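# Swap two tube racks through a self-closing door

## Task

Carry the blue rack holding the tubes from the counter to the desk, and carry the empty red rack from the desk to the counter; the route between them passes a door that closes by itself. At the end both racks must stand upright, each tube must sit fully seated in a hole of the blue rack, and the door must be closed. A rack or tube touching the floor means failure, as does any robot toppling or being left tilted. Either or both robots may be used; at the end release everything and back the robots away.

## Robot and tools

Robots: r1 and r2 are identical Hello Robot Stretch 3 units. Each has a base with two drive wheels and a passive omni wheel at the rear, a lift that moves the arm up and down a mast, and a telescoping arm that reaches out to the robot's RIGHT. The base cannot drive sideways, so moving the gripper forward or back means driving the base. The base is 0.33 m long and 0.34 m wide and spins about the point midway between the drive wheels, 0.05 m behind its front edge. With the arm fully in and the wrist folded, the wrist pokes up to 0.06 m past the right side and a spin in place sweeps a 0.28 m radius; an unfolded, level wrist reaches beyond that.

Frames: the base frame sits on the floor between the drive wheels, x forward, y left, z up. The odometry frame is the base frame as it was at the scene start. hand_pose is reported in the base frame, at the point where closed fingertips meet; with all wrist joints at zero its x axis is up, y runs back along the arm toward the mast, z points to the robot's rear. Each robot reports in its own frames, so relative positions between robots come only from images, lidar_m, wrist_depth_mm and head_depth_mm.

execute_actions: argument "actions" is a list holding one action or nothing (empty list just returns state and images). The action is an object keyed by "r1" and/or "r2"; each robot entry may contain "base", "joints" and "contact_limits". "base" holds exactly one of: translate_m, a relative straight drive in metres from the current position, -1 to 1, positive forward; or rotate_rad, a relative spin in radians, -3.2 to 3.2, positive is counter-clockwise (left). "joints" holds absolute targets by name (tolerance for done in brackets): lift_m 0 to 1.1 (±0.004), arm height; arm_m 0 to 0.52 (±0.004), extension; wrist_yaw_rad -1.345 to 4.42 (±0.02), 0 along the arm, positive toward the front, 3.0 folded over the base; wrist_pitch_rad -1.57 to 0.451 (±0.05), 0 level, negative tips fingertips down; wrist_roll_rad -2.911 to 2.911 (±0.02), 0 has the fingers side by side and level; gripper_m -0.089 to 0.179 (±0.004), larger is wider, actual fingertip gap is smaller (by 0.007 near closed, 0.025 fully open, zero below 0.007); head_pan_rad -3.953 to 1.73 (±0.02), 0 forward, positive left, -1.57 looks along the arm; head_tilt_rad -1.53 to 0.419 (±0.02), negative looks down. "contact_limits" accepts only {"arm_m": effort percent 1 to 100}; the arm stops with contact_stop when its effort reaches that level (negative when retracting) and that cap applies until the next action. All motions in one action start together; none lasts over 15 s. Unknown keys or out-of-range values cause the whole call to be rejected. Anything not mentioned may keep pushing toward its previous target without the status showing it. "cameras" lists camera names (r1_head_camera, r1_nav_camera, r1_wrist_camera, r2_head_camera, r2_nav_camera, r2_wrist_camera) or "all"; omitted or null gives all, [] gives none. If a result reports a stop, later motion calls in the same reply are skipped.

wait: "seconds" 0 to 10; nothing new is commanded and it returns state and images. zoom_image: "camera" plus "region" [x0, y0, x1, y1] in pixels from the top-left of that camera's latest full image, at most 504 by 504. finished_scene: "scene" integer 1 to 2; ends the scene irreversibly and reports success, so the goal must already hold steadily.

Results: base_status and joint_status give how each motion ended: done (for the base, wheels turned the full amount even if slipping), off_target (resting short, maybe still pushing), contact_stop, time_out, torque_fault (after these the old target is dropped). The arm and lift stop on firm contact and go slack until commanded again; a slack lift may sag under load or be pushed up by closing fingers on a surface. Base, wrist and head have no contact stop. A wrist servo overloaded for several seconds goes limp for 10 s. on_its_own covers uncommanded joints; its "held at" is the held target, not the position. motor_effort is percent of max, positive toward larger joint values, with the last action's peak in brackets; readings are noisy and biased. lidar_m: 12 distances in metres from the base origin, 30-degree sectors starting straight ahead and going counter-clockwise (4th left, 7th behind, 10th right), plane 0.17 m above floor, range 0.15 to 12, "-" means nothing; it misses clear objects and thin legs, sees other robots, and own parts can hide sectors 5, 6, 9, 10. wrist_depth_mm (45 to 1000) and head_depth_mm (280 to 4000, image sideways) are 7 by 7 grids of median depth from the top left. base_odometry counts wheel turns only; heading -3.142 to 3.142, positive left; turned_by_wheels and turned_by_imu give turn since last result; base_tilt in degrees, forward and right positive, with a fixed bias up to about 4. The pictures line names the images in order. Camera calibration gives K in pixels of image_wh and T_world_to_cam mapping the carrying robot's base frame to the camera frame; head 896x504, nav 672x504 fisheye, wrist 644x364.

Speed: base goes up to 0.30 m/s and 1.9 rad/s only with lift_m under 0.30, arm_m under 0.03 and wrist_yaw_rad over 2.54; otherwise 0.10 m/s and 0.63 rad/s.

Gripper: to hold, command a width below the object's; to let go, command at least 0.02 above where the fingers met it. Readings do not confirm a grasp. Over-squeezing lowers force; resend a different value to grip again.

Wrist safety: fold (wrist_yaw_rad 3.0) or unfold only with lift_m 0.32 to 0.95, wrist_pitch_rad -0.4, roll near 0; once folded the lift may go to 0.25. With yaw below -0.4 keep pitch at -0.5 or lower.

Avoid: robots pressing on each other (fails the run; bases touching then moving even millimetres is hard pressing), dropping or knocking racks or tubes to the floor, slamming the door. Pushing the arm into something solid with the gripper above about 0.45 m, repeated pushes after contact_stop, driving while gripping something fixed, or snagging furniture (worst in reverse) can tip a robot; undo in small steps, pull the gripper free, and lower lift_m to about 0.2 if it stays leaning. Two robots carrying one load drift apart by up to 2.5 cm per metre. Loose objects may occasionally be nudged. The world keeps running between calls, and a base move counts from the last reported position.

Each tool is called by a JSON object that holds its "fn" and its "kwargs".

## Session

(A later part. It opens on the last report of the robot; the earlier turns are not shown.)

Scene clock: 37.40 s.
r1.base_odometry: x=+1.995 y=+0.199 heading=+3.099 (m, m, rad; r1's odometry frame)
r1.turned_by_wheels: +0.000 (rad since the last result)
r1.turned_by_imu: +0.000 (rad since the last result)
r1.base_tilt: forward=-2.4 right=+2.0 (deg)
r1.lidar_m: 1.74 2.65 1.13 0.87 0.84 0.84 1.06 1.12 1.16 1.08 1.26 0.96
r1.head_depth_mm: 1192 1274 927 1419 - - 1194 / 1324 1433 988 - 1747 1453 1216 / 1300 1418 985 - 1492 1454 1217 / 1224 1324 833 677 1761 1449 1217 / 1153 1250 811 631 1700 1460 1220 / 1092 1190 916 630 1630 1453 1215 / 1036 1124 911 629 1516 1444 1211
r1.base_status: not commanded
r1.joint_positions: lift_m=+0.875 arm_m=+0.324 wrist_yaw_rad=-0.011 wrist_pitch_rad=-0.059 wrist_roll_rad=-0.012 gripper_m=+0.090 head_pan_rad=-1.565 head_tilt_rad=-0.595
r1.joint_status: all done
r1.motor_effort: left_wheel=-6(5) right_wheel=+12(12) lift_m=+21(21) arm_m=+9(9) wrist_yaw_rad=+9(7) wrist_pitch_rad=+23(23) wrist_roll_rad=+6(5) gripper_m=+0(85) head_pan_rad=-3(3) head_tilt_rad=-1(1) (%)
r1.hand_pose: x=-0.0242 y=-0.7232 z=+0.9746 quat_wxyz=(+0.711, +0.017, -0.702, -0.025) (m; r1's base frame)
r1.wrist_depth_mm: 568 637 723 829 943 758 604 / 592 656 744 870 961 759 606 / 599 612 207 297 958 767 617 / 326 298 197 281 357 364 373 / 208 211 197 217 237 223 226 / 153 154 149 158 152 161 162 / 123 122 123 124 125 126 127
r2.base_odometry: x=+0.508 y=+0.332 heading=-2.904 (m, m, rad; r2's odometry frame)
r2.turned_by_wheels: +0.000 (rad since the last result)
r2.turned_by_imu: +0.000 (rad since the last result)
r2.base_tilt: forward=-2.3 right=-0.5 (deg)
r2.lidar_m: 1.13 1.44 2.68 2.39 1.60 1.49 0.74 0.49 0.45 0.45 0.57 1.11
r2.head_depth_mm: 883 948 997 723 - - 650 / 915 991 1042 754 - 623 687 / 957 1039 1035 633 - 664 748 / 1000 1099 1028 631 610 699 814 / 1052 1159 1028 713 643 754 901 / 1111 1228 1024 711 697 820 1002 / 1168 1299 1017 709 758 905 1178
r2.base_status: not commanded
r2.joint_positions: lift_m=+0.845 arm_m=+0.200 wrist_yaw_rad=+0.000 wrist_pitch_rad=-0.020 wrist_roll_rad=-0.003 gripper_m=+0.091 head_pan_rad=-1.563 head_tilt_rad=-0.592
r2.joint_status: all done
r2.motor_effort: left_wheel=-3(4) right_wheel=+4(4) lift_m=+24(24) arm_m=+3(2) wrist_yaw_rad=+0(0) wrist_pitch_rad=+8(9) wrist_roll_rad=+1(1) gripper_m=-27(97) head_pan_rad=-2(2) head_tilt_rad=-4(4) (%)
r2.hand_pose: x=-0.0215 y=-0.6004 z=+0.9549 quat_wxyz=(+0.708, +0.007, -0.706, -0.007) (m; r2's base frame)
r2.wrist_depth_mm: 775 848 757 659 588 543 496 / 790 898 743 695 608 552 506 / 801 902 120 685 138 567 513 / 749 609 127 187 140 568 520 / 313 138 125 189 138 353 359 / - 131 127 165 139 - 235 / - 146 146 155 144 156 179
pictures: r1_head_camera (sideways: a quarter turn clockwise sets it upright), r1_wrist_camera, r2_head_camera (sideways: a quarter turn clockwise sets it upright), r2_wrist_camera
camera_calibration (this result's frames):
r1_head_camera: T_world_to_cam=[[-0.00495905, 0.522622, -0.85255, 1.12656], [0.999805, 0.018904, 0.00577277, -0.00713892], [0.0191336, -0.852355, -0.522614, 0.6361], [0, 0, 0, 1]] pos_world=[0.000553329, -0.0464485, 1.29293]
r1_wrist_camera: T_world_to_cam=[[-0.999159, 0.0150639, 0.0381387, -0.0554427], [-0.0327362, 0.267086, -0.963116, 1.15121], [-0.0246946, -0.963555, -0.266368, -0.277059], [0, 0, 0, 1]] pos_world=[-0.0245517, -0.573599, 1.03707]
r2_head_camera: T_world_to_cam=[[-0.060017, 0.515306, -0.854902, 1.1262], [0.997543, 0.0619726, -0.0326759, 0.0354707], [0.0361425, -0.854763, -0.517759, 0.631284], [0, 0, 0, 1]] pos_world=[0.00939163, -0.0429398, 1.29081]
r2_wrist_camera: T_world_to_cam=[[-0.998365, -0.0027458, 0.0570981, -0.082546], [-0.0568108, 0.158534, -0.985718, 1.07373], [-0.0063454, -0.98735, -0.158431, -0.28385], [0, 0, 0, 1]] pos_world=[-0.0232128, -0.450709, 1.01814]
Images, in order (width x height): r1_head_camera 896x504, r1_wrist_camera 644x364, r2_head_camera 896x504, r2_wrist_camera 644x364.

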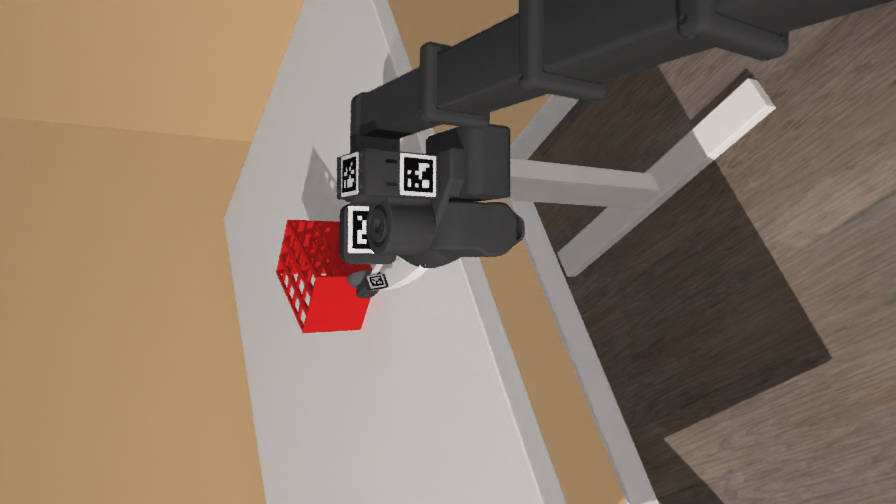

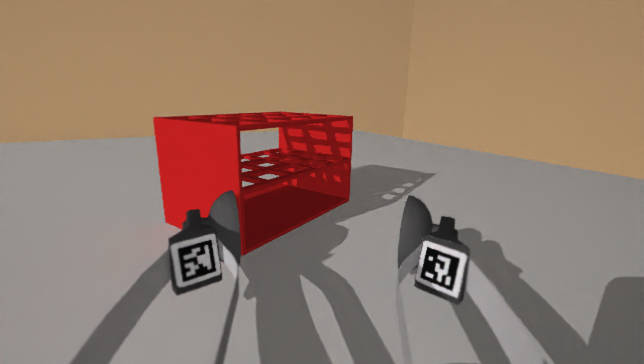

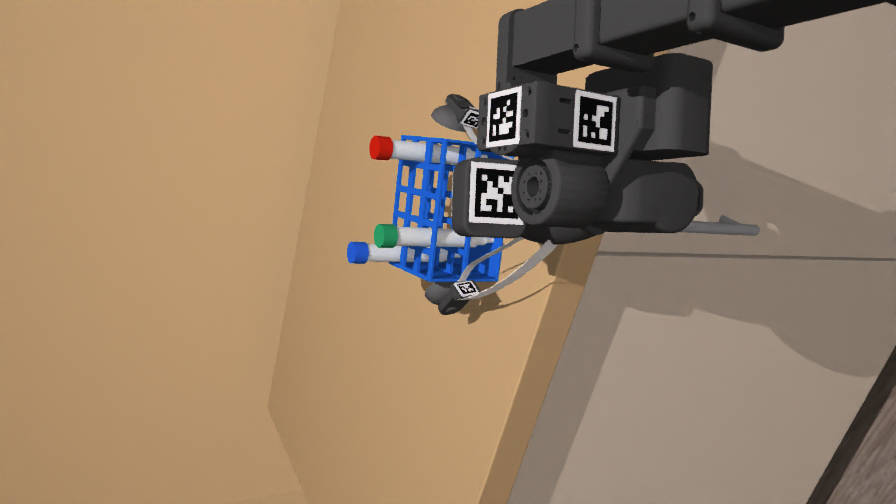

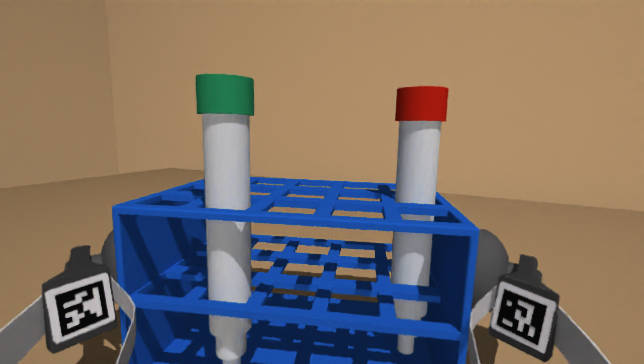

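{"fn": "execute_actions", "kwargs": {"actions": [{"r1":{"joints":{"arm_m":0.12,"gripper_m":0.179}},"r2":{"joints":{"lift_m":0.885,"gripper_m":0.07}}}], "cameras": []}}

{"fn": "execute_actions", "kwargs": {"actions": [{"r1":{"joints":{"lift_m":0.94,"wrist_pitch_rad":-0.27,"wrist_yaw_rad":0,"wrist_roll_rad":0}}}], "cameras": ["r1_head_camera","r1_wrist_camera","r2_head_camera","r2_wrist_camera"]}}

Scene clock: 40.80 s.
r1.base_odometry: x=+1.995 y=+0.199 heading=+3.099 (m, m, rad; r1's odometry frame)
r1.turned_by_wheels: +0.001 (rad since the last result)
r1.turned_by_imu: +0.002 (rad since the last result)
r1.base_tilt: forward=-2.2 right=+2.2 (deg)
r1.lidar_m: 1.74 2.65 1.13 0.88 0.84 0.84 1.06 1.13 1.16 1.08 1.26 0.96
r1.head_depth_mm: 1202 1277 924 1458 - - 1207 / 1326 1434 922 1570 - - 1220 / 1294 1419 919 712 - - 1218 / 1213 1325 821 661 - 1421 1219 / 1151 1245 808 659 1701 1452 1218 / 1091 1190 911 628 1622 1445 1216 / 1034 1121 908 627 1511 1443 1214
r1.base_status: not commanded
r1.joint_positions: lift_m=+0.875 arm_m=+0.120 wrist_yaw_rad=-0.001 wrist_pitch_rad=-0.025 wrist_roll_rad=-0.003 gripper_m=+0.179 head_pan_rad=-1.565 head_tilt_rad=-0.595
r1.joint_status: all done
r1.motor_effort: left_wheel=+2(4) right_wheel=-2(12) lift_m=+22(21) arm_m=-4(8) wrist_yaw_rad=+0(8) wrist_pitch_rad=+9(23) wrist_roll_rad=+1(6) gripper_m=+0(84) head_pan_rad=-3(2) head_tilt_rad=-1(1) (%)
r1.hand_pose: x=-0.0217 y=-0.5209 z=+0.9832 quat_wxyz=(+0.708, +0.009, -0.706, -0.010) (m; r1's base frame)
r1.wrist_depth_mm: 701 788 879 - - 862 691 / 709 802 904 - - 866 692 / 726 814 889 947 - 898 720 / 398 403 404 401 422 427 659 / 248 242 244 244 278 825 721 / - 172 195 - - - 712 / 153 899 - - - 952 779
r2.base_odometry: x=+0.508 y=+0.332 heading=-2.904 (m, m, rad; r2's odometry frame)
r2.turned_by_wheels: +0.000 (rad since the last result)
r2.turned_by_imu: +0.000 (rad since the last result)
r2.base_tilt: forward=-2.2 right=-0.6 (deg)
r2.lidar_m: 1.13 1.44 2.68 2.39 1.61 1.50 0.74 0.49 0.45 0.45 0.57 1.12
r2.head_depth_mm: 878 948 995 792 - 576 641 / 918 992 1032 - - 605 688 / 958 1043 1038 - - 646 747 / 1006 1096 1025 608 599 695 818 / 1054 1157 1024 698 641 753 898 / 1104 1219 1021 712 695 821 1003 / 1172 1301 1014 708 756 908 1176
r2.base_status: not commanded
r2.joint_positions: lift_m=+0.885 arm_m=+0.200 wrist_yaw_rad=+0.000 wrist_pitch_rad=-0.025 wrist_roll_rad=-0.003 gripper_m=+0.082 head_pan_rad=-1.563 head_tilt_rad=-0.592
r2.joint_status: gripper_m off_target (ended at +0.082, target +0.070); the others done
r2.on_its_own: gripper_m is held at +0.081, not at your +0.070, by its stall guard, which is still easing
r2.motor_effort: left_wheel=-4(3) right_wheel=+4(4) lift_m=+43(42) arm_m=+3(3) wrist_yaw_rad=+0(1) wrist_pitch_rad=+10(11) wrist_roll_rad=+1(1) gripper_m=-30(100) head_pan_rad=-2(2) head_tilt_rad=-3(4) (%)
r2.hand_pose: x=-0.0215 y=-0.6003 z=+0.9928 quat_wxyz=(+0.708, +0.009, -0.706, -0.009) (m; r2's base frame)
r2.wrist_depth_mm: 802 859 761 663 595 537 497 / 802 899 754 684 607 546 502 / 808 920 128 707 147 567 515 / 792 892 130 691 611 579 516 / 420 147 127 404 140 474 481 / 305 131 128 173 142 - 313 / 202 149 149 160 144 211 239
pictures: none
No camera images: the call's "cameras" was empty. Leave "cameras" out to get every camera's image.

Scene clock: 42.23 s.
r1.base_odometry: x=+1.995 y=+0.199 heading=+3.099 (m, m, rad; r1's odometry frame)
r1.turned_by_wheels: +0.000 (rad since the last result)
r1.turned_by_imu: +0.000 (rad since the last result)
r1.base_tilt: forward=-2.3 right=+2.2 (deg)
r1.lidar_m: 1.74 2.65 1.12 0.88 0.84 0.83 1.06 1.12 1.16 1.08 1.26 0.96
r1.head_depth_mm: 1195 1276 924 - - 1418 1221 / 1326 1430 922 - - 1381 1222 / 1302 1422 921 - - 1412 1215 / 1222 1331 821 728 1730 1418 1218 / 1154 1245 808 659 1691 1453 1216 / 1091 1191 910 629 1624 1453 1222 / 1030 1126 909 626 1508 1443 1211
r1.base_status: not commanded
r1.joint_positions: lift_m=+0.940 arm_m=+0.120 wrist_yaw_rad=-0.002 wrist_pitch_rad=-0.284 wrist_roll_rad=+0.003 gripper_m=+0.179 head_pan_rad=-1.565 head_tilt_rad=-0.595
r1.joint_status: all done
r1.motor_effort: left_wheel=+1(1) right_wheel=-2(1) lift_m=+24(25) arm_m=-4(4) wrist_yaw_rad=+2(2) wrist_pitch_rad=+5(20) wrist_roll_rad=-1(12) gripper_m=+1(0) head_pan_rad=-3(2) head_tilt_rad=-1(1) (%)
r1.hand_pose: x=-0.0221 y=-0.5046 z=+0.9837 quat_wxyz=(+0.699, +0.099, -0.701, -0.101) (m; r1's base frame)
r1.wrist_depth_mm: 674 759 863 997 - 843 674 / 681 749 641 495 754 828 703 / 408 408 405 403 409 411 507 / 284 283 284 286 304 900 746 / 222 217 220 256 - - 754 / - 191 - - - - 757 / 982 - - - - - 865
r2.base_odometry: x=+0.508 y=+0.332 heading=-2.904 (m, m, rad; r2's odometry frame)
r2.turned_by_wheels: +0.000 (rad since the last result)
r2.turned_by_imu: +0.000 (rad since the last result)
r2.base_tilt: forward=-2.2 right=-0.5 (deg)
r2.lidar_m: 1.13 1.44 2.68 2.39 1.61 1.49 0.74 0.49 0.45 0.45 0.57 1.11
r2.head_depth_mm: 877 951 996 795 - 573 638 / 916 992 1034 - - 604 690 / 956 1044 1031 - - 646 747 / 1001 1094 1023 611 598 690 815 / 1052 1156 1022 700 640 754 898 / 1107 1226 1013 713 699 820 1007 / 1173 1292 1014 706 760 906 1174
r2.base_status: not commanded
r2.joint_positions: lift_m=+0.885 arm_m=+0.200 wrist_yaw_rad=+0.000 wrist_pitch_rad=-0.025 wrist_roll_rad=-0.003 gripper_m=+0.089 head_pan_rad=-1.563 head_tilt_rad=-0.592
r2.joint_status: not commanded
r2.on_its_own: gripper_m is held at +0.087, not at your +0.070, by its stall guard, which is still easing
r2.motor_effort: left_wheel=-4(3) right_wheel=+4(4) lift_m=+42(43) arm_m=+2(2) wrist_yaw_rad=+0(0) wrist_pitch_rad=+11(11) wrist_roll_rad=+1(1) gripper_m=-27(29) head_pan_rad=-2(2) head_tilt_rad=-4(4) (%)
r2.hand_pose: x=-0.0215 y=-0.6003 z=+0.9928 quat_wxyz=(+0.708, +0.009, -0.706, -0.009) (m; r2's base frame)
r2.wrist_depth_mm: 802 887 769 664 605 539 499 / 785 872 764 683 597 554 514 / 816 936 128 699 147 569 517 / 781 897 130 710 617 569 522 / 421 145 126 402 141 471 478 / 306 131 127 172 139 - 316 / 201 148 149 160 143 213 237
pictures: r1_head_camera (sideways: a quarter turn clockwise sets it upright), r1_wrist_camera, r2_head_camera (sideways: a quarter turn clockwise sets it upright), r2_wrist_camera
camera_calibration (this result's frames):
r1_head_camera: T_world_to_cam=[[-0.00495905, 0.522622, -0.85255, 1.12656], [0.999805, 0.018904, 0.00577277, -0.00713892], [0.0191336, -0.852355, -0.522614, 0.6361], [0, 0, 0, 1]] pos_world=[0.000553329, -0.0464485, 1.29293]
r1_wrist_camera: T_world_to_cam=[[-0.999726, 0.00285488, 0.023242, -0.0485395], [-0.0190959, 0.475068, -0.879742, 1.12485], [-0.0135531, -0.879944, -0.474884, 0.183641], [0, 0, 0, 1]] pos_world=[-0.0245572, -0.372648, 1.07791]
r2_head_camera: T_world_to_cam=[[-0.0600171, 0.515313, -0.854898, 1.1262], [0.997543, 0.061973, -0.0326754, 0.0354701], [0.0361425, -0.854758, -0.517767, 0.631293], [0, 0, 0, 1]] pos_world=[0.00939164, -0.0429397, 1.29081]
r2_wrist_camera: T_world_to_cam=[[-0.99837, -0.00306161, 0.0569953, -0.0847944], [-0.0567277, 0.163587, -0.984897, 1.11335], [-0.00630833, -0.986524, -0.163494, -0.272179], [0, 0, 0, 1]] pos_world=[-0.0232154, -0.4509, 1.05687]
Images, in order (width x height): r1_head_camera 896x504, r1_wrist_camera 644x364, r2_head_camera 896x504, r2_wrist_camera 644x364.

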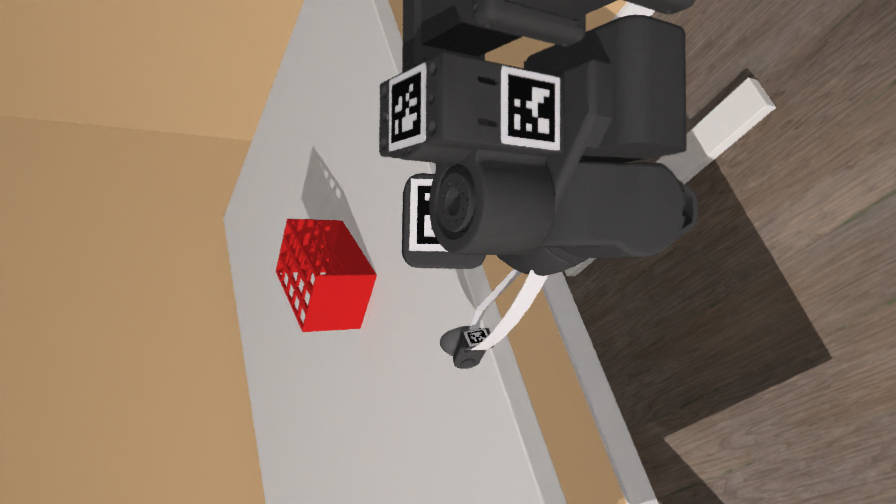

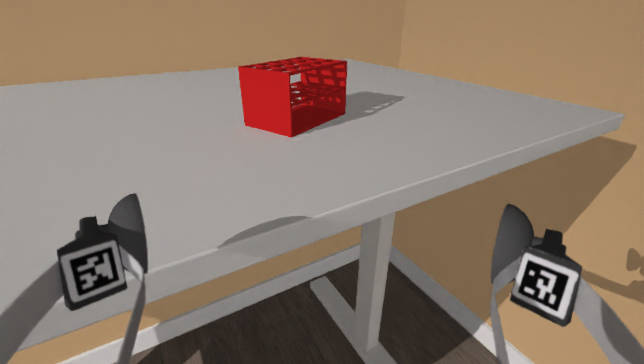

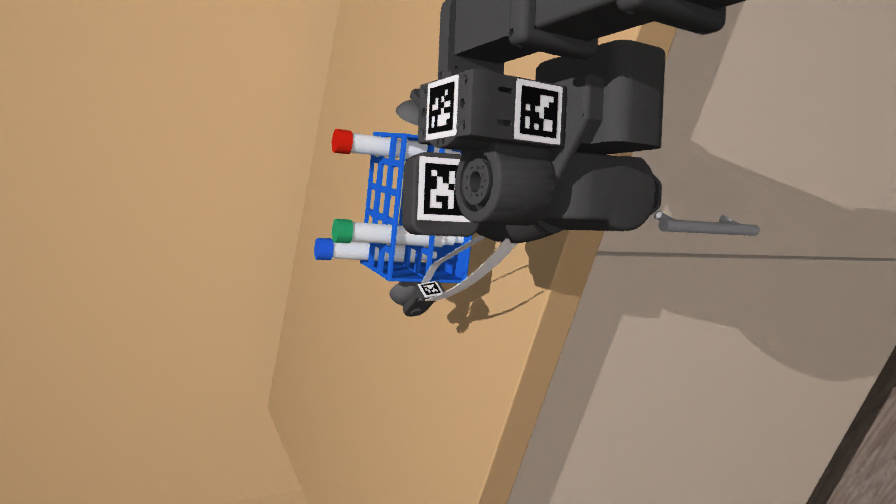

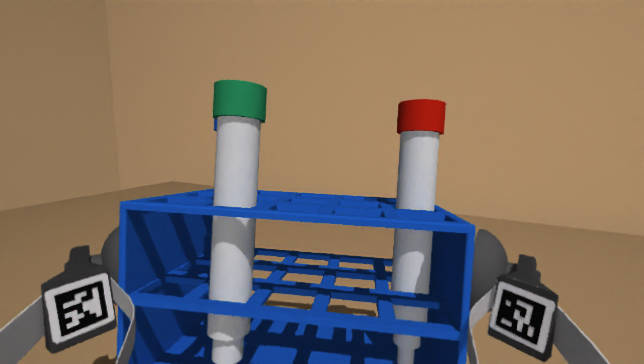

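{"fn": "execute_actions", "kwargs": {"actions": [{"r1":{"base":{"rotate_rad":0.6},"joints":{"arm_m":0.0,"wrist_yaw_rad":0.37}},"r2":{"joints":{"lift_m":0.845,"gripper_m":0.09}}}], "cameras": []}}

{"fn": "execute_actions", "kwargs": {"actions": [{"r1":{"base":{"translate_m":-0.56}},"r2":{"joints":{"gripper_m":0.179}}}], "cameras": []}}

{"fn": "execute_actions", "kwargs": {"actions": [{"r1":{"joints":{"arm_m":0.25,"lift_m":0.945}},"r2":{"joints":{"lift_m":0.94,"wrist_pitch_rad":-0.4}}}], "cameras": ["r1_head_camera","r1_wrist_camera","r2_head_camera","r2_wrist_camera"]}}

Scene clock: 45.27 s.
r1.base_odometry: x=+1.995 y=+0.199 heading=-2.584 (m, m, rad; r1's odometry frame)
r1.turned_by_wheels: +0.600 (rad since the last result)
r1.turned_by_imu: +0.605 (rad since the last result)
r1.base_tilt: forward=-2.3 right=+2.2 (deg)
r1.lidar_m: 2.51 1.02 0.86 0.84 0.89 1.15 1.12 1.11 1.08 1.27 0.96 1.89
r1.head_depth_mm: 1019 1119 926 634 1061 - - / 1022 1127 922 634 1586 - - / 1028 1132 920 632 1625 - - / 1033 1135 915 631 - - - / 1038 1142 915 630 1574 - 1189 / 1035 1147 912 628 1630 1454 1211 / 1049 1158 911 628 1629 1335 1217
r1.base_status: done
r1.joint_positions: lift_m=+0.940 arm_m=+0.000 wrist_yaw_rad=+0.369 wrist_pitch_rad=-0.285 wrist_roll_rad=+0.003 gripper_m=+0.179 head_pan_rad=-1.565 head_tilt_rad=-0.595
r1.joint_status: all done
r1.motor_effort: left_wheel=-3(5) right_wheel=+2(6) lift_m=+24(24) arm_m=-4(8) wrist_yaw_rad=+0(2) wrist_pitch_rad=+5(6) wrist_roll_rad=-1(1) gripper_m=+0(0) head_pan_rad=-2(2) head_tilt_rad=-1(1) (%)
r1.hand_pose: x=+0.0648 y=-0.3684 z=+0.9835 quat_wxyz=(+0.706, +0.227, -0.670, +0.029) (m; r1's base frame)
r1.wrist_depth_mm: - - - - 903 796 733 / - - 734 741 745 749 739 / - 412 412 414 409 417 417 / - - 834 302 284 286 284 / - - - - - 242 218 / - - - - - - 933 / - - - - - - -
r2.base_odometry: x=+0.508 y=+0.332 heading=-2.904 (m, m, rad; r2's odometry frame)
r2.turned_by_wheels: +0.000 (rad since the last result)
r2.turned_by_imu: +0.000 (rad since the last result)
r2.base_tilt: forward=-2.3 right=-0.5 (deg)
r2.lidar_m: 1.13 1.44 2.68 2.39 1.60 1.49 0.74 0.49 0.45 0.45 0.57 1.12
r2.head_depth_mm: 880 947 1001 724 - - 646 / 914 993 1041 753 - 621 688 / 959 1039 1033 633 - 663 746 / 1004 1101 1030 632 611 699 816 / 1054 1155 1021 715 641 749 903 / 1105 1227 1022 711 696 822 1001 / 1171 1296 1014 709 760 909 1178
r2.base_status: not commanded
r2.joint_positions: lift_m=+0.845 arm_m=+0.200 wrist_yaw_rad=+0.000 wrist_pitch_rad=-0.020 wrist_roll_rad=-0.002 gripper_m=+0.098 head_pan_rad=-1.563 head_tilt_rad=-0.592
r2.joint_status: gripper_m off_target (ended at +0.098, target +0.090); the others done
r2.on_its_own: gripper_m is held at +0.099, not at your +0.090, by its stall guard, which is still easing
r2.motor_effort: left_wheel=-3(3) right_wheel=+4(4) lift_m=+24(37) arm_m=+2(4) wrist_yaw_rad=+0(0) wrist_pitch_rad=+8(10) wrist_roll_rad=+1(2) gripper_m=-2(50) head_pan_rad=-1(2) head_tilt_rad=-4(4) (%)
r2.hand_pose: x=-0.0215 y=-0.6005 z=+0.9550 quat_wxyz=(+0.708, +0.007, -0.706, -0.007) (m; r2's base frame)
r2.wrist_depth_mm: 778 883 760 671 596 548 498 / 797 904 734 694 602 553 513 / 832 937 120 688 140 574 511 / 738 600 131 187 140 567 532 / 313 137 124 190 139 350 358 / - 131 127 190 139 - 235 / - 147 147 154 145 156 179
pictures: none
No camera images: the call's "cameras" was empty. Leave "cameras" out to get every camera's image.

Scene clock: 51.87 s.
r1.base_odometry: x=+2.470 y=+0.495 heading=-2.584 (m, m, rad; r1's odometry frame)
r1.turned_by_wheels: +0.000 (rad since the last result)
r1.turned_by_imu: +0.001 (rad since the last result)
r1.base_tilt: forward=-2.4 right=+2.1 (deg)
r1.lidar_m: 2.61 1.18 0.80 0.79 0.76 0.58 0.56 0.59 0.81 0.80 1.30 1.32
r1.head_depth_mm: 996 1095 924 634 532 - - / 1002 1102 921 633 538 - - / 1006 1104 920 632 1071 - - / 1009 1113 915 631 - - - / 1014 1118 917 630 534 - 1190 / 1018 1123 911 628 1607 1457 1220 / 1023 1125 910 627 1600 1410 1213
r1.base_status: done
r1.joint_positions: lift_m=+0.940 arm_m=+0.000 wrist_yaw_rad=+0.369 wrist_pitch_rad=-0.285 wrist_roll_rad=+0.003 gripper_m=+0.179 head_pan_rad=-1.565 head_tilt_rad=-0.595
r1.joint_status: not commanded
r1.motor_effort: left_wheel=-1(4) right_wheel=+2(3) lift_m=+24(24) arm_m=-4(4) wrist_yaw_rad=+1(0) wrist_pitch_rad=+5(6) wrist_roll_rad=-1(1) gripper_m=+1(1) head_pan_rad=-2(3) head_tilt_rad=-1(1) (%)
r1.hand_pose: x=+0.0648 y=-0.3684 z=+0.9835 quat_wxyz=(+0.706, +0.227, -0.670, +0.029) (m; r1's base frame)
r1.wrist_depth_mm: - - - 969 866 776 715 / 749 737 744 747 637 755 724 / 449 409 413 411 412 413 415 / - - 321 285 285 287 285 / - - - - 241 229 219 / - - - - - - 192 / - - - - - - -
r2.base_odometry: x=+0.508 y=+0.332 heading=-2.904 (m, m, rad; r2's odometry frame)
r2.turned_by_wheels: +0.000 (rad since the last result)
r2.turned_by_imu: +0.001 (rad since the last result)
r2.base_tilt: forward=-2.3 right=-0.6 (deg)
r2.lidar_m: 1.13 1.44 2.68 2.38 1.60 1.49 0.74 0.49 0.45 0.45 0.57 1.11
r2.head_depth_mm: 875 954 1003 726 - - 649 / 919 994 1040 755 - 624 688 / 960 1048 1033 635 - 660 747 / 1002 1099 1032 636 609 701 816 / 1051 1156 1026 715 641 752 897 / 1113 1226 1020 709 700 819 1000 / 1169 1300 1016 708 759 909 1176
r2.base_status: not commanded
r2.joint_positions: lift_m=+0.845 arm_m=+0.200 wrist_yaw_rad=+0.000 wrist_pitch_rad=-0.020 wrist_roll_rad=-0.002 gripper_m=+0.179 head_pan_rad=-1.563 head_tilt_rad=-0.592
r2.joint_status: all done
r2.motor_effort: left_wheel=-3(3) right_wheel=+4(4) lift_m=+24(24) arm_m=+3(3) wrist_yaw_rad=+0(0) wrist_pitch_rad=+8(8) wrist_roll_rad=+1(1) gripper_m=+1(85) head_pan_rad=-3(2) head_tilt_rad=-4(3) (%)
r2.hand_pose: x=-0.0215 y=-0.6005 z=+0.9550 quat_wxyz=(+0.708, +0.007, -0.706, -0.007) (m; r2's base frame)
r2.wrist_depth_mm: 776 879 772 666 606 545 496 / 802 915 723 673 609 556 503 / 827 910 759 692 594 572 521 / 732 596 137 187 143 564 529 / 316 136 122 189 138 352 356 / - 129 126 190 141 214 234 / - 147 147 154 145 163 184
pictures: none
No camera images: the call's "cameras" was empty. Leave "cameras" out to get every camera's image.

Scene clock: 54.93 s.
r1.base_odometry: x=+2.470 y=+0.495 heading=-2.584 (m, m, rad; r1's odometry frame)
r1.turned_by_wheels: +0.000 (rad since the last result)
r1.turned_by_imu: +0.001 (rad since the last result)
r1.base_tilt: forward=-2.3 right=+2.1 (deg)
r1.lidar_m: 2.61 1.17 0.80 0.79 0.76 0.57 0.56 0.59 0.81 0.80 1.30 1.32
r1.head_depth_mm: 994 1097 1160 - 1590 1454 1220 / 1000 1102 1061 580 1017 1420 1220 / 1004 1104 1138 - 1069 1377 1216 / 1012 1114 1051 - 1597 1456 1220 / 1013 1116 975 602 1610 1451 1218 / 1018 1125 910 601 1618 1446 1214 / 1024 1127 908 627 1617 1450 1215
r1.base_status: not commanded
r1.joint_positions: lift_m=+0.945 arm_m=+0.250 wrist_yaw_rad=+0.369 wrist_pitch_rad=-0.285 wrist_roll_rad=+0.003 gripper_m=+0.179 head_pan_rad=-1.565 head_tilt_rad=-0.595
r1.joint_status: all done
r1.motor_effort: left_wheel=-1(1) right_wheel=+2(3) lift_m=+24(26) arm_m=+2(4) wrist_yaw_rad=+0(1) wrist_pitch_rad=+6(6) wrist_roll_rad=-1(1) gripper_m=+1(1) head_pan_rad=-3(3) head_tilt_rad=-1(1) (%)
r1.hand_pose: x=+0.0648 y=-0.6177 z=+0.9884 quat_wxyz=(+0.706, +0.227, -0.670, +0.029) (m; r1's base frame)
r1.wrist_depth_mm: - 973 833 724 660 587 530 / 753 749 764 746 662 608 556 / 418 425 253 418 426 423 429 / 292 293 222 242 293 294 295 / 230 223 220 220 223 236 224 / - 174 181 181 181 178 185 / 151 152 152 153 152 152 152
r2.base_odometry: x=+0.508 y=+0.332 heading=-2.904 (m, m, rad; r2's odometry frame)
r2.turned_by_wheels: +0.000 (rad since the last result)
r2.turned_by_imu: +0.000 (rad since the last result)
r2.base_tilt: forward=-2.2 right=-0.5 (deg)
r2.lidar_m: 1.13 1.44 2.68 2.39 1.60 1.49 0.74 0.49 0.45 0.45 0.57 1.12
r2.head_depth_mm: 878 953 1022 - 536 558 638 / 917 990 1056 - 533 599 688 / 959 1043 1064 - 558 642 749 / 1005 1098 1025 633 609 692 814 / 1057 1153 1022 744 639 753 898 / 1116 1218 1023 709 696 821 1007 / 1180 1297 1016 711 757 908 1174
r2.base_status: not commanded
r2.joint_positions: lift_m=+0.940 arm_m=+0.200 wrist_yaw_rad=+0.000 wrist_pitch_rad=-0.413 wrist_roll_rad=-0.004 gripper_m=+0.179 head_pan_rad=-1.563 head_tilt_rad=-0.592
r2.joint_status: all done
r2.motor_effort: left_wheel=-2(3) right_wheel=+3(4) lift_m=+42(47) arm_m=-4(2) wrist_yaw_rad=+0(0) wrist_pitch_rad=+5(55) wrist_roll_rad=+2(2) gripper_m=+1(1) head_pan_rad=-2(2) head_tilt_rad=-4(4) (%)
r2.hand_pose: x=-0.0215 y=-0.5702 z=+0.9535 quat_wxyz=(+0.694, +0.145, -0.690, -0.145) (m; r2's base frame)
r2.wrist_depth_mm: 781 837 726 647 576 530 480 / 714 573 166 607 579 543 503 / 381 386 124 401 192 415 426 / 286 288 139 173 153 308 313 / 233 216 150 171 160 245 246 / - 188 177 183 176 201 206 / - 167 168 167 167 168 181
pictures: r1_head_camera (sideways: a quarter turn clockwise sets it upright), r1_wrist_camera, r2_head_camera (sideways: a quarter turn clockwise sets it upright), r2_wrist_camera
camera_calibration (this result's frames):
r1_head_camera: T_world_to_cam=[[-0.00495905, 0.522622, -0.85255, 1.12656], [0.999805, 0.018904, 0.00577277, -0.00713892], [0.0191336, -0.852355, -0.522614, 0.6361], [0, 0, 0, 1]] pos_world=[0.000553329, -0.0464485, 1.29293]
r1_wrist_camera: T_world_to_cam=[[-0.932433, -0.360561, 0.0237667, -0.190804], [-0.191171, 0.436427, -0.879196, 1.17115], [0.306631, -0.824334, -0.475868, 0.102104], [0, 0, 0, 1]] pos_world=[0.0146708, -0.495753, 1.0828]
r2_head_camera: T_world_to_cam=[[-0.0600171, 0.515316, -0.854896, 1.1262], [0.997543, 0.061973, -0.0326752, 0.0354699], [0.0361424, -0.854756, -0.51777, 0.631297], [0, 0, 0, 1]] pos_world=[0.00939163, -0.0429397, 1.29081]
r2_wrist_camera: T_world_to_cam=[[-0.998328, -0.0245979, 0.0523099, -0.0902926], [-0.0574394, 0.52371, -0.849958, 1.14639], [-0.00648806, -0.851541, -0.524248, 0.171994], [0, 0, 0, 1]] pos_world=[-0.0231779, -0.456136, 1.06927]
Images, in order (width x height): r1_head_camera 896x504, r1_wrist_camera 644x364, r2_head_camera 896x504, r2_wrist_camera 644x364.

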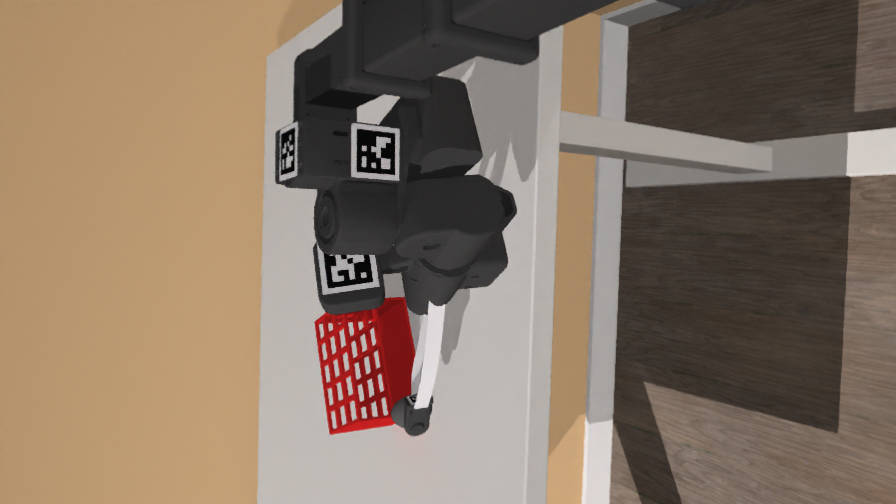

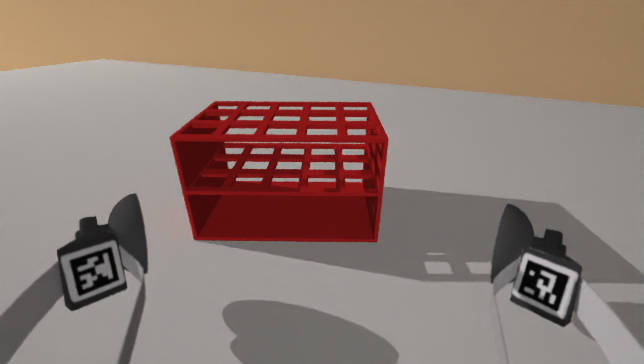

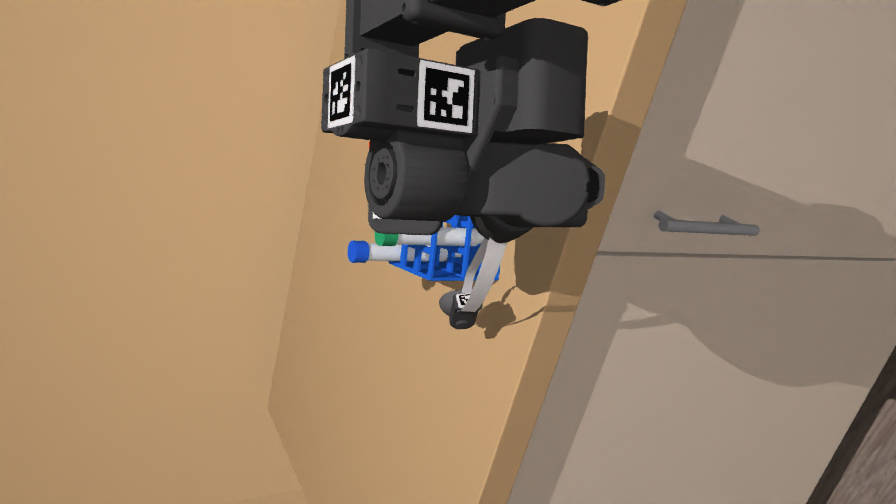

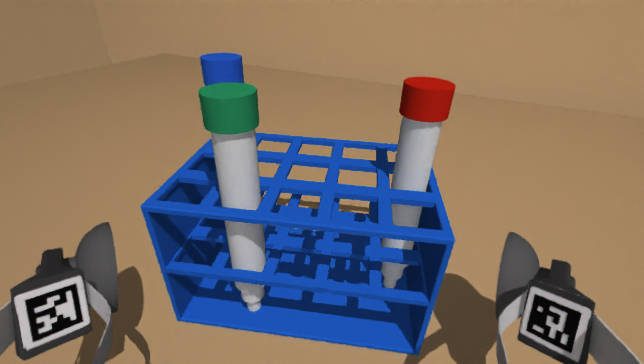

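{"fn": "execute_actions", "kwargs": {"actions": [{"r1":{"base":{"translate_m":0.061},"joints":{"arm_m":0.345,"lift_m":0.94}},"r2":{"base":{"translate_m":0.008},"joints":{"arm_m":0.255}}}], "cameras": ["r1_wrist_camera","r2_wrist_camera"]}}

Scene clock: 57.33 s.
r1.base_odometry: x=+2.419 y=+0.463 heading=-2.584 (m, m, rad; r1's odometry frame)
r1.turned_by_wheels: +0.000 (rad since the last result)
r1.turned_by_imu: +0.000 (rad since the last result)
r1.base_tilt: forward=-2.4 right=+2.1 (deg)
r1.lidar_m: 2.59 1.17 0.88 0.78 0.84 0.64 0.62 0.66 0.82 1.24 1.31 1.27
r1.head_depth_mm: 999 1098 1061 - 1595 1434 1217 / 1003 1104 - 619 1013 1255 1194 / 1006 1108 - 606 1591 1448 1218 / 1011 1114 - 591 1600 1454 1218 / 1015 1118 943 629 1610 1458 1217 / 1019 1123 940 628 1616 1456 1216 / 1025 1131 908 627 1623 1451 1216
r1.base_status: done
r1.joint_positions: lift_m=+0.940 arm_m=+0.345 wrist_yaw_rad=+0.369 wrist_pitch_rad=-0.285 wrist_roll_rad=+0.003 gripper_m=+0.179 head_pan_rad=-1.565 head_tilt_rad=-0.595
r1.joint_status: all done
r1.motor_effort: left_wheel=-2(2) right_wheel=+3(6) lift_m=+20(21) arm_m=+3(1) wrist_yaw_rad=+1(0) wrist_pitch_rad=+5(5) wrist_roll_rad=-1(1) gripper_m=+0(1) head_pan_rad=-3(2) head_tilt_rad=-1(2) (%)
r1.hand_pose: x=+0.0648 y=-0.7126 z=+0.9836 quat_wxyz=(+0.706, +0.227, -0.670, +0.029) (m; r1's base frame)
r1.wrist_depth_mm: - 864 733 649 570 510 468 / 731 726 721 657 597 546 494 / 408 404 409 407 406 406 409 / 281 280 162 176 159 284 283 / 220 109 138 139 139 111 216 / - 132 159 159 159 129 178 / 146 142 143 144 144 142 147
r2.base_odometry: x=+0.501 y=+0.330 heading=-2.904 (m, m, rad; r2's odometry frame)
r2.turned_by_wheels: +0.000 (rad since the last result)
r2.turned_by_imu: +0.000 (rad since the last result)
r2.base_tilt: forward=-2.2 right=-0.5 (deg)
r2.lidar_m: 1.13 1.43 2.67 2.40 1.61 1.50 0.75 0.49 0.45 0.46 0.57 1.11
r2.head_depth_mm: 878 951 1011 - 552 565 644 / 917 997 1057 - 553 603 692 / 964 1047 1107 - 569 649 755 / 1010 1103 1030 655 588 690 834 / 1058 1163 1026 714 645 762 905 / 1110 1231 1018 710 701 829 1009 / 1176 1299 1012 709 761 917 1176
r2.base_status: done
r2.joint_positions: lift_m=+0.940 arm_m=+0.255 wrist_yaw_rad=+0.000 wrist_pitch_rad=-0.414 wrist_roll_rad=-0.003 gripper_m=+0.179 head_pan_rad=-1.563 head_tilt_rad=-0.592
r2.joint_status: all done
r2.motor_effort: left_wheel=-3(6) right_wheel=+4(10) lift_m=+42(42) arm_m=+3(5) wrist_yaw_rad=+0(0) wrist_pitch_rad=+6(6) wrist_roll_rad=+1(1) gripper_m=+1(1) head_pan_rad=-2(3) head_tilt_rad=-4(4) (%)
r2.hand_pose: x=-0.0216 y=-0.6247 z=+0.9533 quat_wxyz=(+0.693, +0.145, -0.691, -0.145) (m; r2's base frame)
r2.wrist_depth_mm: 751 781 687 607 536 481 436 / 716 568 540 606 552 524 471 / 376 386 136 400 377 366 426 / 286 274 93 164 156 294 312 / 230 132 101 134 117 243 245 / - 113 105 147 128 112 204 / - 139 123 161 127 100 179
pictures: r1_wrist_camera, r2_wrist_camera
camera_calibration (this result's frames):
r1_wrist_camera: T_world_to_cam=[[-0.932438, -0.360546, 0.023779, -0.224944], [-0.191217, 0.436541, -0.879129, 1.20841], [0.306586, -0.824281, -0.47599, 0.021697], [0, 0, 0, 1]] pos_world=[0.0146691, -0.590737, 1.07802]
r2_wrist_camera: T_world_to_cam=[[-0.998379, -0.024008, 0.0516055, -0.0906575], [-0.0565239, 0.524555, -0.849498, 1.1748], [-0.00667522, -0.851038, -0.525062, 0.126634], [0, 0, 0, 1]] pos_world=[-0.0232606, -0.510656, 1.06916]
Images, in order (width x height): r1_wrist_camera 644x364, r2_wrist_camera 644x364.

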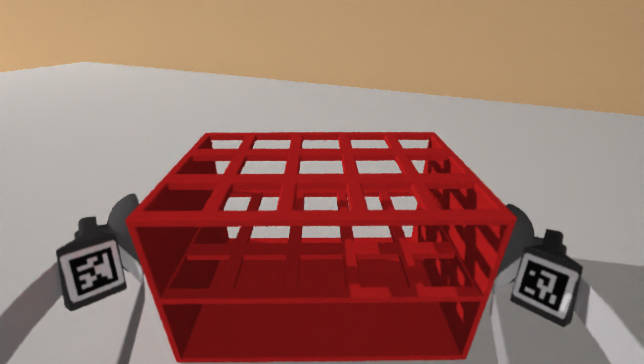

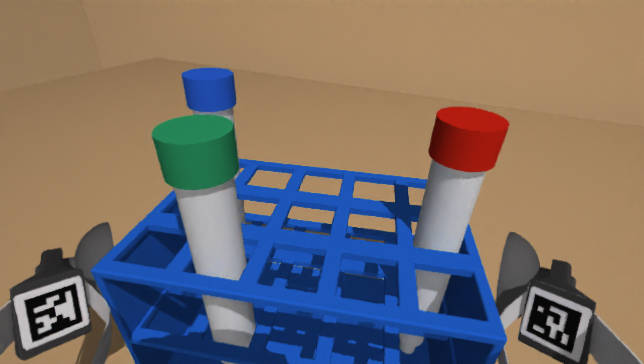

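{"fn": "execute_actions", "kwargs": {"actions": [{"r1":{"joints":{"gripper_m":0.095}},"r2":{"joints":{"gripper_m":0.095}}}], "cameras": ["r1_wrist_camera","r2_wrist_camera"]}}

{"fn": "execute_actions", "kwargs": {"actions": [{"r1":{"joints":{"lift_m":0.98}},"r2":{"joints":{"lift_m":0.98}}}], "cameras": ["r1_wrist_camera","r2_wrist_camera"]}}

Scene clock: 58.90 s.
r1.base_odometry: x=+2.419 y=+0.463 heading=-2.584 (m, m, rad; r1's odometry frame)
r1.turned_by_wheels: +0.000 (rad since the last result)
r1.turned_by_imu: +0.000 (rad since the last result)
r1.base_tilt: forward=-2.4 right=+2.2 (deg)
r1.lidar_m: 2.60 1.17 0.88 0.78 0.83 0.64 0.62 0.66 0.82 1.24 1.31 1.28
r1.head_depth_mm: 998 1100 1061 - 1601 1435 1219 / 1004 1104 - 618 1015 1254 1193 / 1005 1111 - 605 1590 1457 1216 / 1010 1114 - 590 1600 1451 1221 / 1017 1119 975 631 1610 1448 1218 / 1020 1126 912 628 1627 1447 1209 / 1024 1132 905 628 1623 1444 1212
r1.base_status: not commanded
r1.joint_positions: lift_m=+0.940 arm_m=+0.345 wrist_yaw_rad=+0.369 wrist_pitch_rad=-0.285 wrist_roll_rad=+0.002 gripper_m=+0.096 head_pan_rad=-1.565 head_tilt_rad=-0.595
r1.joint_status: all done
r1.motor_effort: left_wheel=-2(1) right_wheel=+2(2) lift_m=+20(20) arm_m=+2(2) wrist_yaw_rad=+0(1) wrist_pitch_rad=+6(6) wrist_roll_rad=-1(1) gripper_m=-19(95) head_pan_rad=-2(3) head_tilt_rad=-1(1) (%)
r1.hand_pose: x=+0.0648 y=-0.7127 z=+0.9836 quat_wxyz=(+0.706, +0.227, -0.670, +0.029) (m; r1's base frame)
r1.wrist_depth_mm: - 861 734 637 572 514 467 / 730 729 716 651 593 541 488 / 406 402 405 345 344 409 412 / 281 280 146 139 140 282 284 / 214 197 158 159 159 216 217 / 180 165 164 165 159 - 175 / 141 146 147 147 147 147 147
r2.base_odometry: x=+0.501 y=+0.330 heading=-2.904 (m, m, rad; r2's odometry frame)
r2.turned_by_wheels: +0.000 (rad since the last result)
r2.turned_by_imu: +0.000 (rad since the last result)
r2.base_tilt: forward=-2.2 right=-0.5 (deg)
r2.lidar_m: 1.12 1.43 2.68 2.41 1.61 1.50 0.74 0.49 0.45 0.46 0.57 1.11
r2.head_depth_mm: 879 953 1012 - 553 565 643 / 917 998 1058 - 551 603 695 / 958 1044 1108 - 569 650 756 / 1009 1102 1034 658 590 693 828 / 1063 1163 1021 711 647 758 906 / 1109 1229 1019 710 702 834 1012 / 1173 1301 1015 708 764 913 1177
r2.base_status: not commanded
r2.joint_positions: lift_m=+0.940 arm_m=+0.255 wrist_yaw_rad=+0.000 wrist_pitch_rad=-0.410 wrist_roll_rad=+0.003 gripper_m=+0.096 head_pan_rad=-1.563 head_tilt_rad=-0.592
r2.joint_status: all done
r2.motor_effort: left_wheel=-3(3) right_wheel=+4(4) lift_m=+41(42) arm_m=+3(4) wrist_yaw_rad=+0(0) wrist_pitch_rad=+5(6) wrist_roll_rad=-1(2) gripper_m=-27(100) head_pan_rad=-2(2) head_tilt_rad=-5(3) (%)
r2.hand_pose: x=-0.0216 y=-0.6251 z=+0.9541 quat_wxyz=(+0.692, +0.144, -0.693, -0.145) (m; r2's base frame)
r2.wrist_depth_mm: 748 792 679 593 535 478 446 / 724 594 545 610 571 516 465 / 382 370 103 408 362 393 428 / 292 293 105 167 143 295 315 / 233 134 114 164 120 248 246 / - 136 123 141 130 - 203 / - 157 134 162 127 163 177
pictures: r1_wrist_camera, r2_wrist_camera
camera_calibration (this result's frames):
r1_wrist_camera: T_world_to_cam=[[-0.932325, -0.360779, 0.024654, -0.225984], [-0.192058, 0.436243, -0.879094, 1.20821], [0.306403, -0.824337, -0.476011, 0.0216744], [0, 0, 0, 1]] pos_world=[0.0147148, -0.590738, 1.07802]
r2_wrist_camera: T_world_to_cam=[[-0.99868, -0.0215951, 0.0465972, -0.0844334], [-0.0510161, 0.521652, -0.851632, 1.17608], [-0.00591648, -0.852885, -0.522066, 0.122692], [0, 0, 0, 1]] pos_world=[-0.023597, -0.510688, 1.06958]
Images, in order (width x height): r1_wrist_camera 644x364, r2_wrist_camera 644x364.

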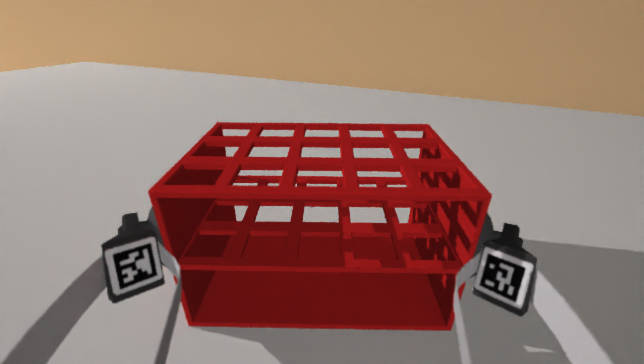

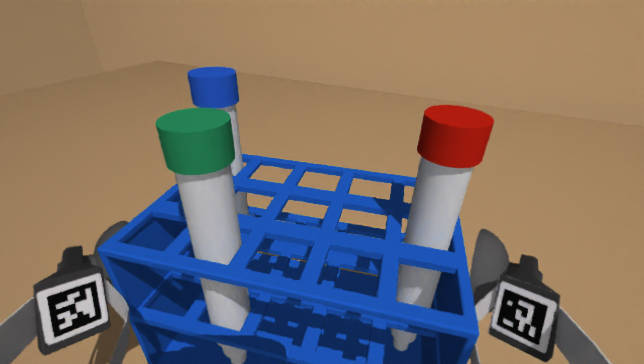

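Scene clock: 60.07 s.
r1.base_odometry: x=+2.419 y=+0.463 heading=-2.584 (m, m, rad; r1's odometry frame)
r1.turned_by_wheels: +0.000 (rad since the last result)
r1.turned_by_imu: +0.000 (rad since the last result)
r1.base_tilt: forward=-2.4 right=+2.2 (deg)
r1.lidar_m: 2.60 1.17 0.88 0.78 0.83 0.64 0.62 0.66 0.82 1.24 1.31 1.28
r1.head_depth_mm: 1000 1097 - 582 1575 1460 1220 / 1003 1083 815 632 1014 1262 1193 / 1008 1081 - 633 1586 1456 1215 / 1014 1098 - 618 1603 1453 1216 / 1016 1119 765 629 1612 1447 1219 / 1020 1124 909 629 1623 1451 1215 / 1023 1132 909 626 1628 1446 1212
r1.base_status: not commanded
r1.joint_positions: lift_m=+0.980 arm_m=+0.345 wrist_yaw_rad=+0.369 wrist_pitch_rad=-0.293 wrist_roll_rad=+0.002 gripper_m=+0.096 head_pan_rad=-1.565 head_tilt_rad=-0.595
r1.joint_status: all done
r1.motor_effort: left_wheel=-1(2) right_wheel=+2(3) lift_m=+24(25) arm_m=+3(2) wrist_yaw_rad=+0(0) wrist_pitch_rad=+9(9) wrist_roll_rad=-1(1) gripper_m=-19(18) head_pan_rad=-3(3) head_tilt_rad=-1(1) (%)
r1.hand_pose: x=+0.0645 y=-0.7120 z=+1.0216 quat_wxyz=(+0.706, +0.230, -0.669, +0.027) (m; r1's base frame)
r1.wrist_depth_mm: - 846 731 635 569 514 464 / - 877 778 684 610 542 489 / 508 508 466 440 476 517 499 / 357 355 146 142 142 358 360 / 274 256 161 196 162 275 275 / 232 207 163 165 159 - 223 / 182 187 177 176 176 188 188
r2.base_odometry: x=+0.501 y=+0.330 heading=-2.904 (m, m, rad; r2's odometry frame)
r2.turned_by_wheels: +0.000 (rad since the last result)
r2.turned_by_imu: +0.000 (rad since the last result)
r2.base_tilt: forward=-2.2 right=-0.5 (deg)
r2.lidar_m: 1.13 1.43 2.67 2.40 1.61 1.50 0.74 0.49 0.45 0.46 0.57 1.11
r2.head_depth_mm: 878 947 - 692 553 565 644 / 924 986 - 664 551 603 692 / 962 1045 - - 570 646 753 / 1008 1104 1022 649 592 689 827 / 1059 1167 1022 713 645 756 905 / 1111 1227 1019 708 703 828 1006 / 1174 1297 1014 709 764 912 1183
r2.base_status: not commanded
r2.joint_positions: lift_m=+0.980 arm_m=+0.255 wrist_yaw_rad=+0.000 wrist_pitch_rad=-0.421 wrist_roll_rad=+0.003 gripper_m=+0.102 head_pan_rad=-1.563 head_tilt_rad=-0.592
r2.joint_status: all done
r2.on_its_own: gripper_m is held at +0.101, not at your +0.095, by its stall guard, which is still easing
r2.motor_effort: left_wheel=-2(3) right_wheel=+4(3) lift_m=+43(43) arm_m=+3(3) wrist_yaw_rad=+0(1) wrist_pitch_rad=+9(9) wrist_roll_rad=+0(1) gripper_m=-23(26) head_pan_rad=-1(2) head_tilt_rad=-4(4) (%)
r2.hand_pose: x=-0.0215 y=-0.6237 z=+0.9916 quat_wxyz=(+0.691, +0.148, -0.692, -0.148) (m; r2's base frame)
r2.wrist_depth_mm: 752 765 674 587 540 486 445 / 775 792 692 617 576 519 475 / 474 475 109 487 463 507 478 / 350 356 119 352 158 376 381 / 284 137 120 146 125 304 301 / - 142 130 143 118 - 251 / - 158 136 166 131 201 217
pictures: r1_wrist_camera, r2_wrist_camera
camera_calibration (this result's frames):
r1_wrist_camera: T_world_to_cam=[[-0.93226, -0.360947, 0.0246493, -0.227041], [-0.194416, 0.442351, -0.875516, 1.24209], [0.305111, -0.821001, -0.482561, 0.0495211], [0, 0, 0, 1]] pos_world=[0.014711, -0.590732, 1.11696]
r2_wrist_camera: T_world_to_cam=[[-0.998666, -0.0227815, 0.0463433, -0.0864852], [-0.0513637, 0.530933, -0.845856, 1.20735], [-0.00533533, -0.847108, -0.531395, 0.156294], [0, 0, 0, 1]] pos_world=[-0.023522, -0.510595, 1.10831]
Images, in order (width x height): r1_wrist_camera 644x364, r2_wrist_camera 644x364.

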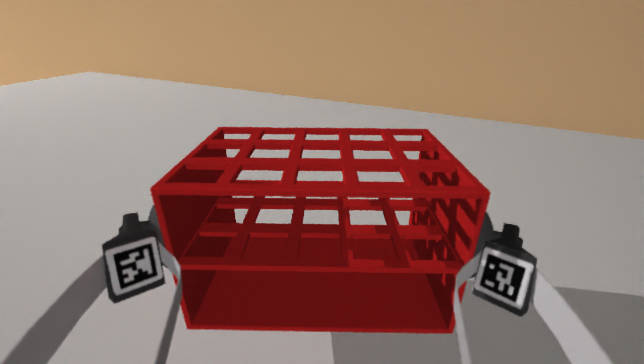

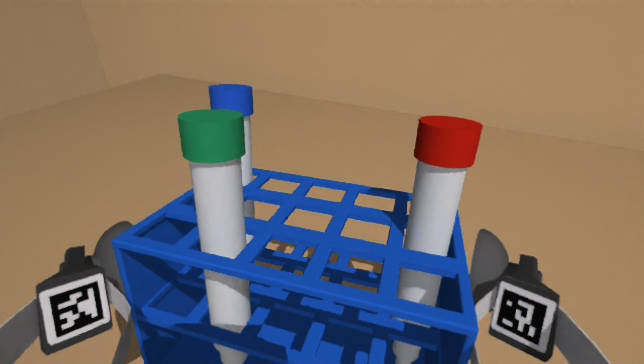

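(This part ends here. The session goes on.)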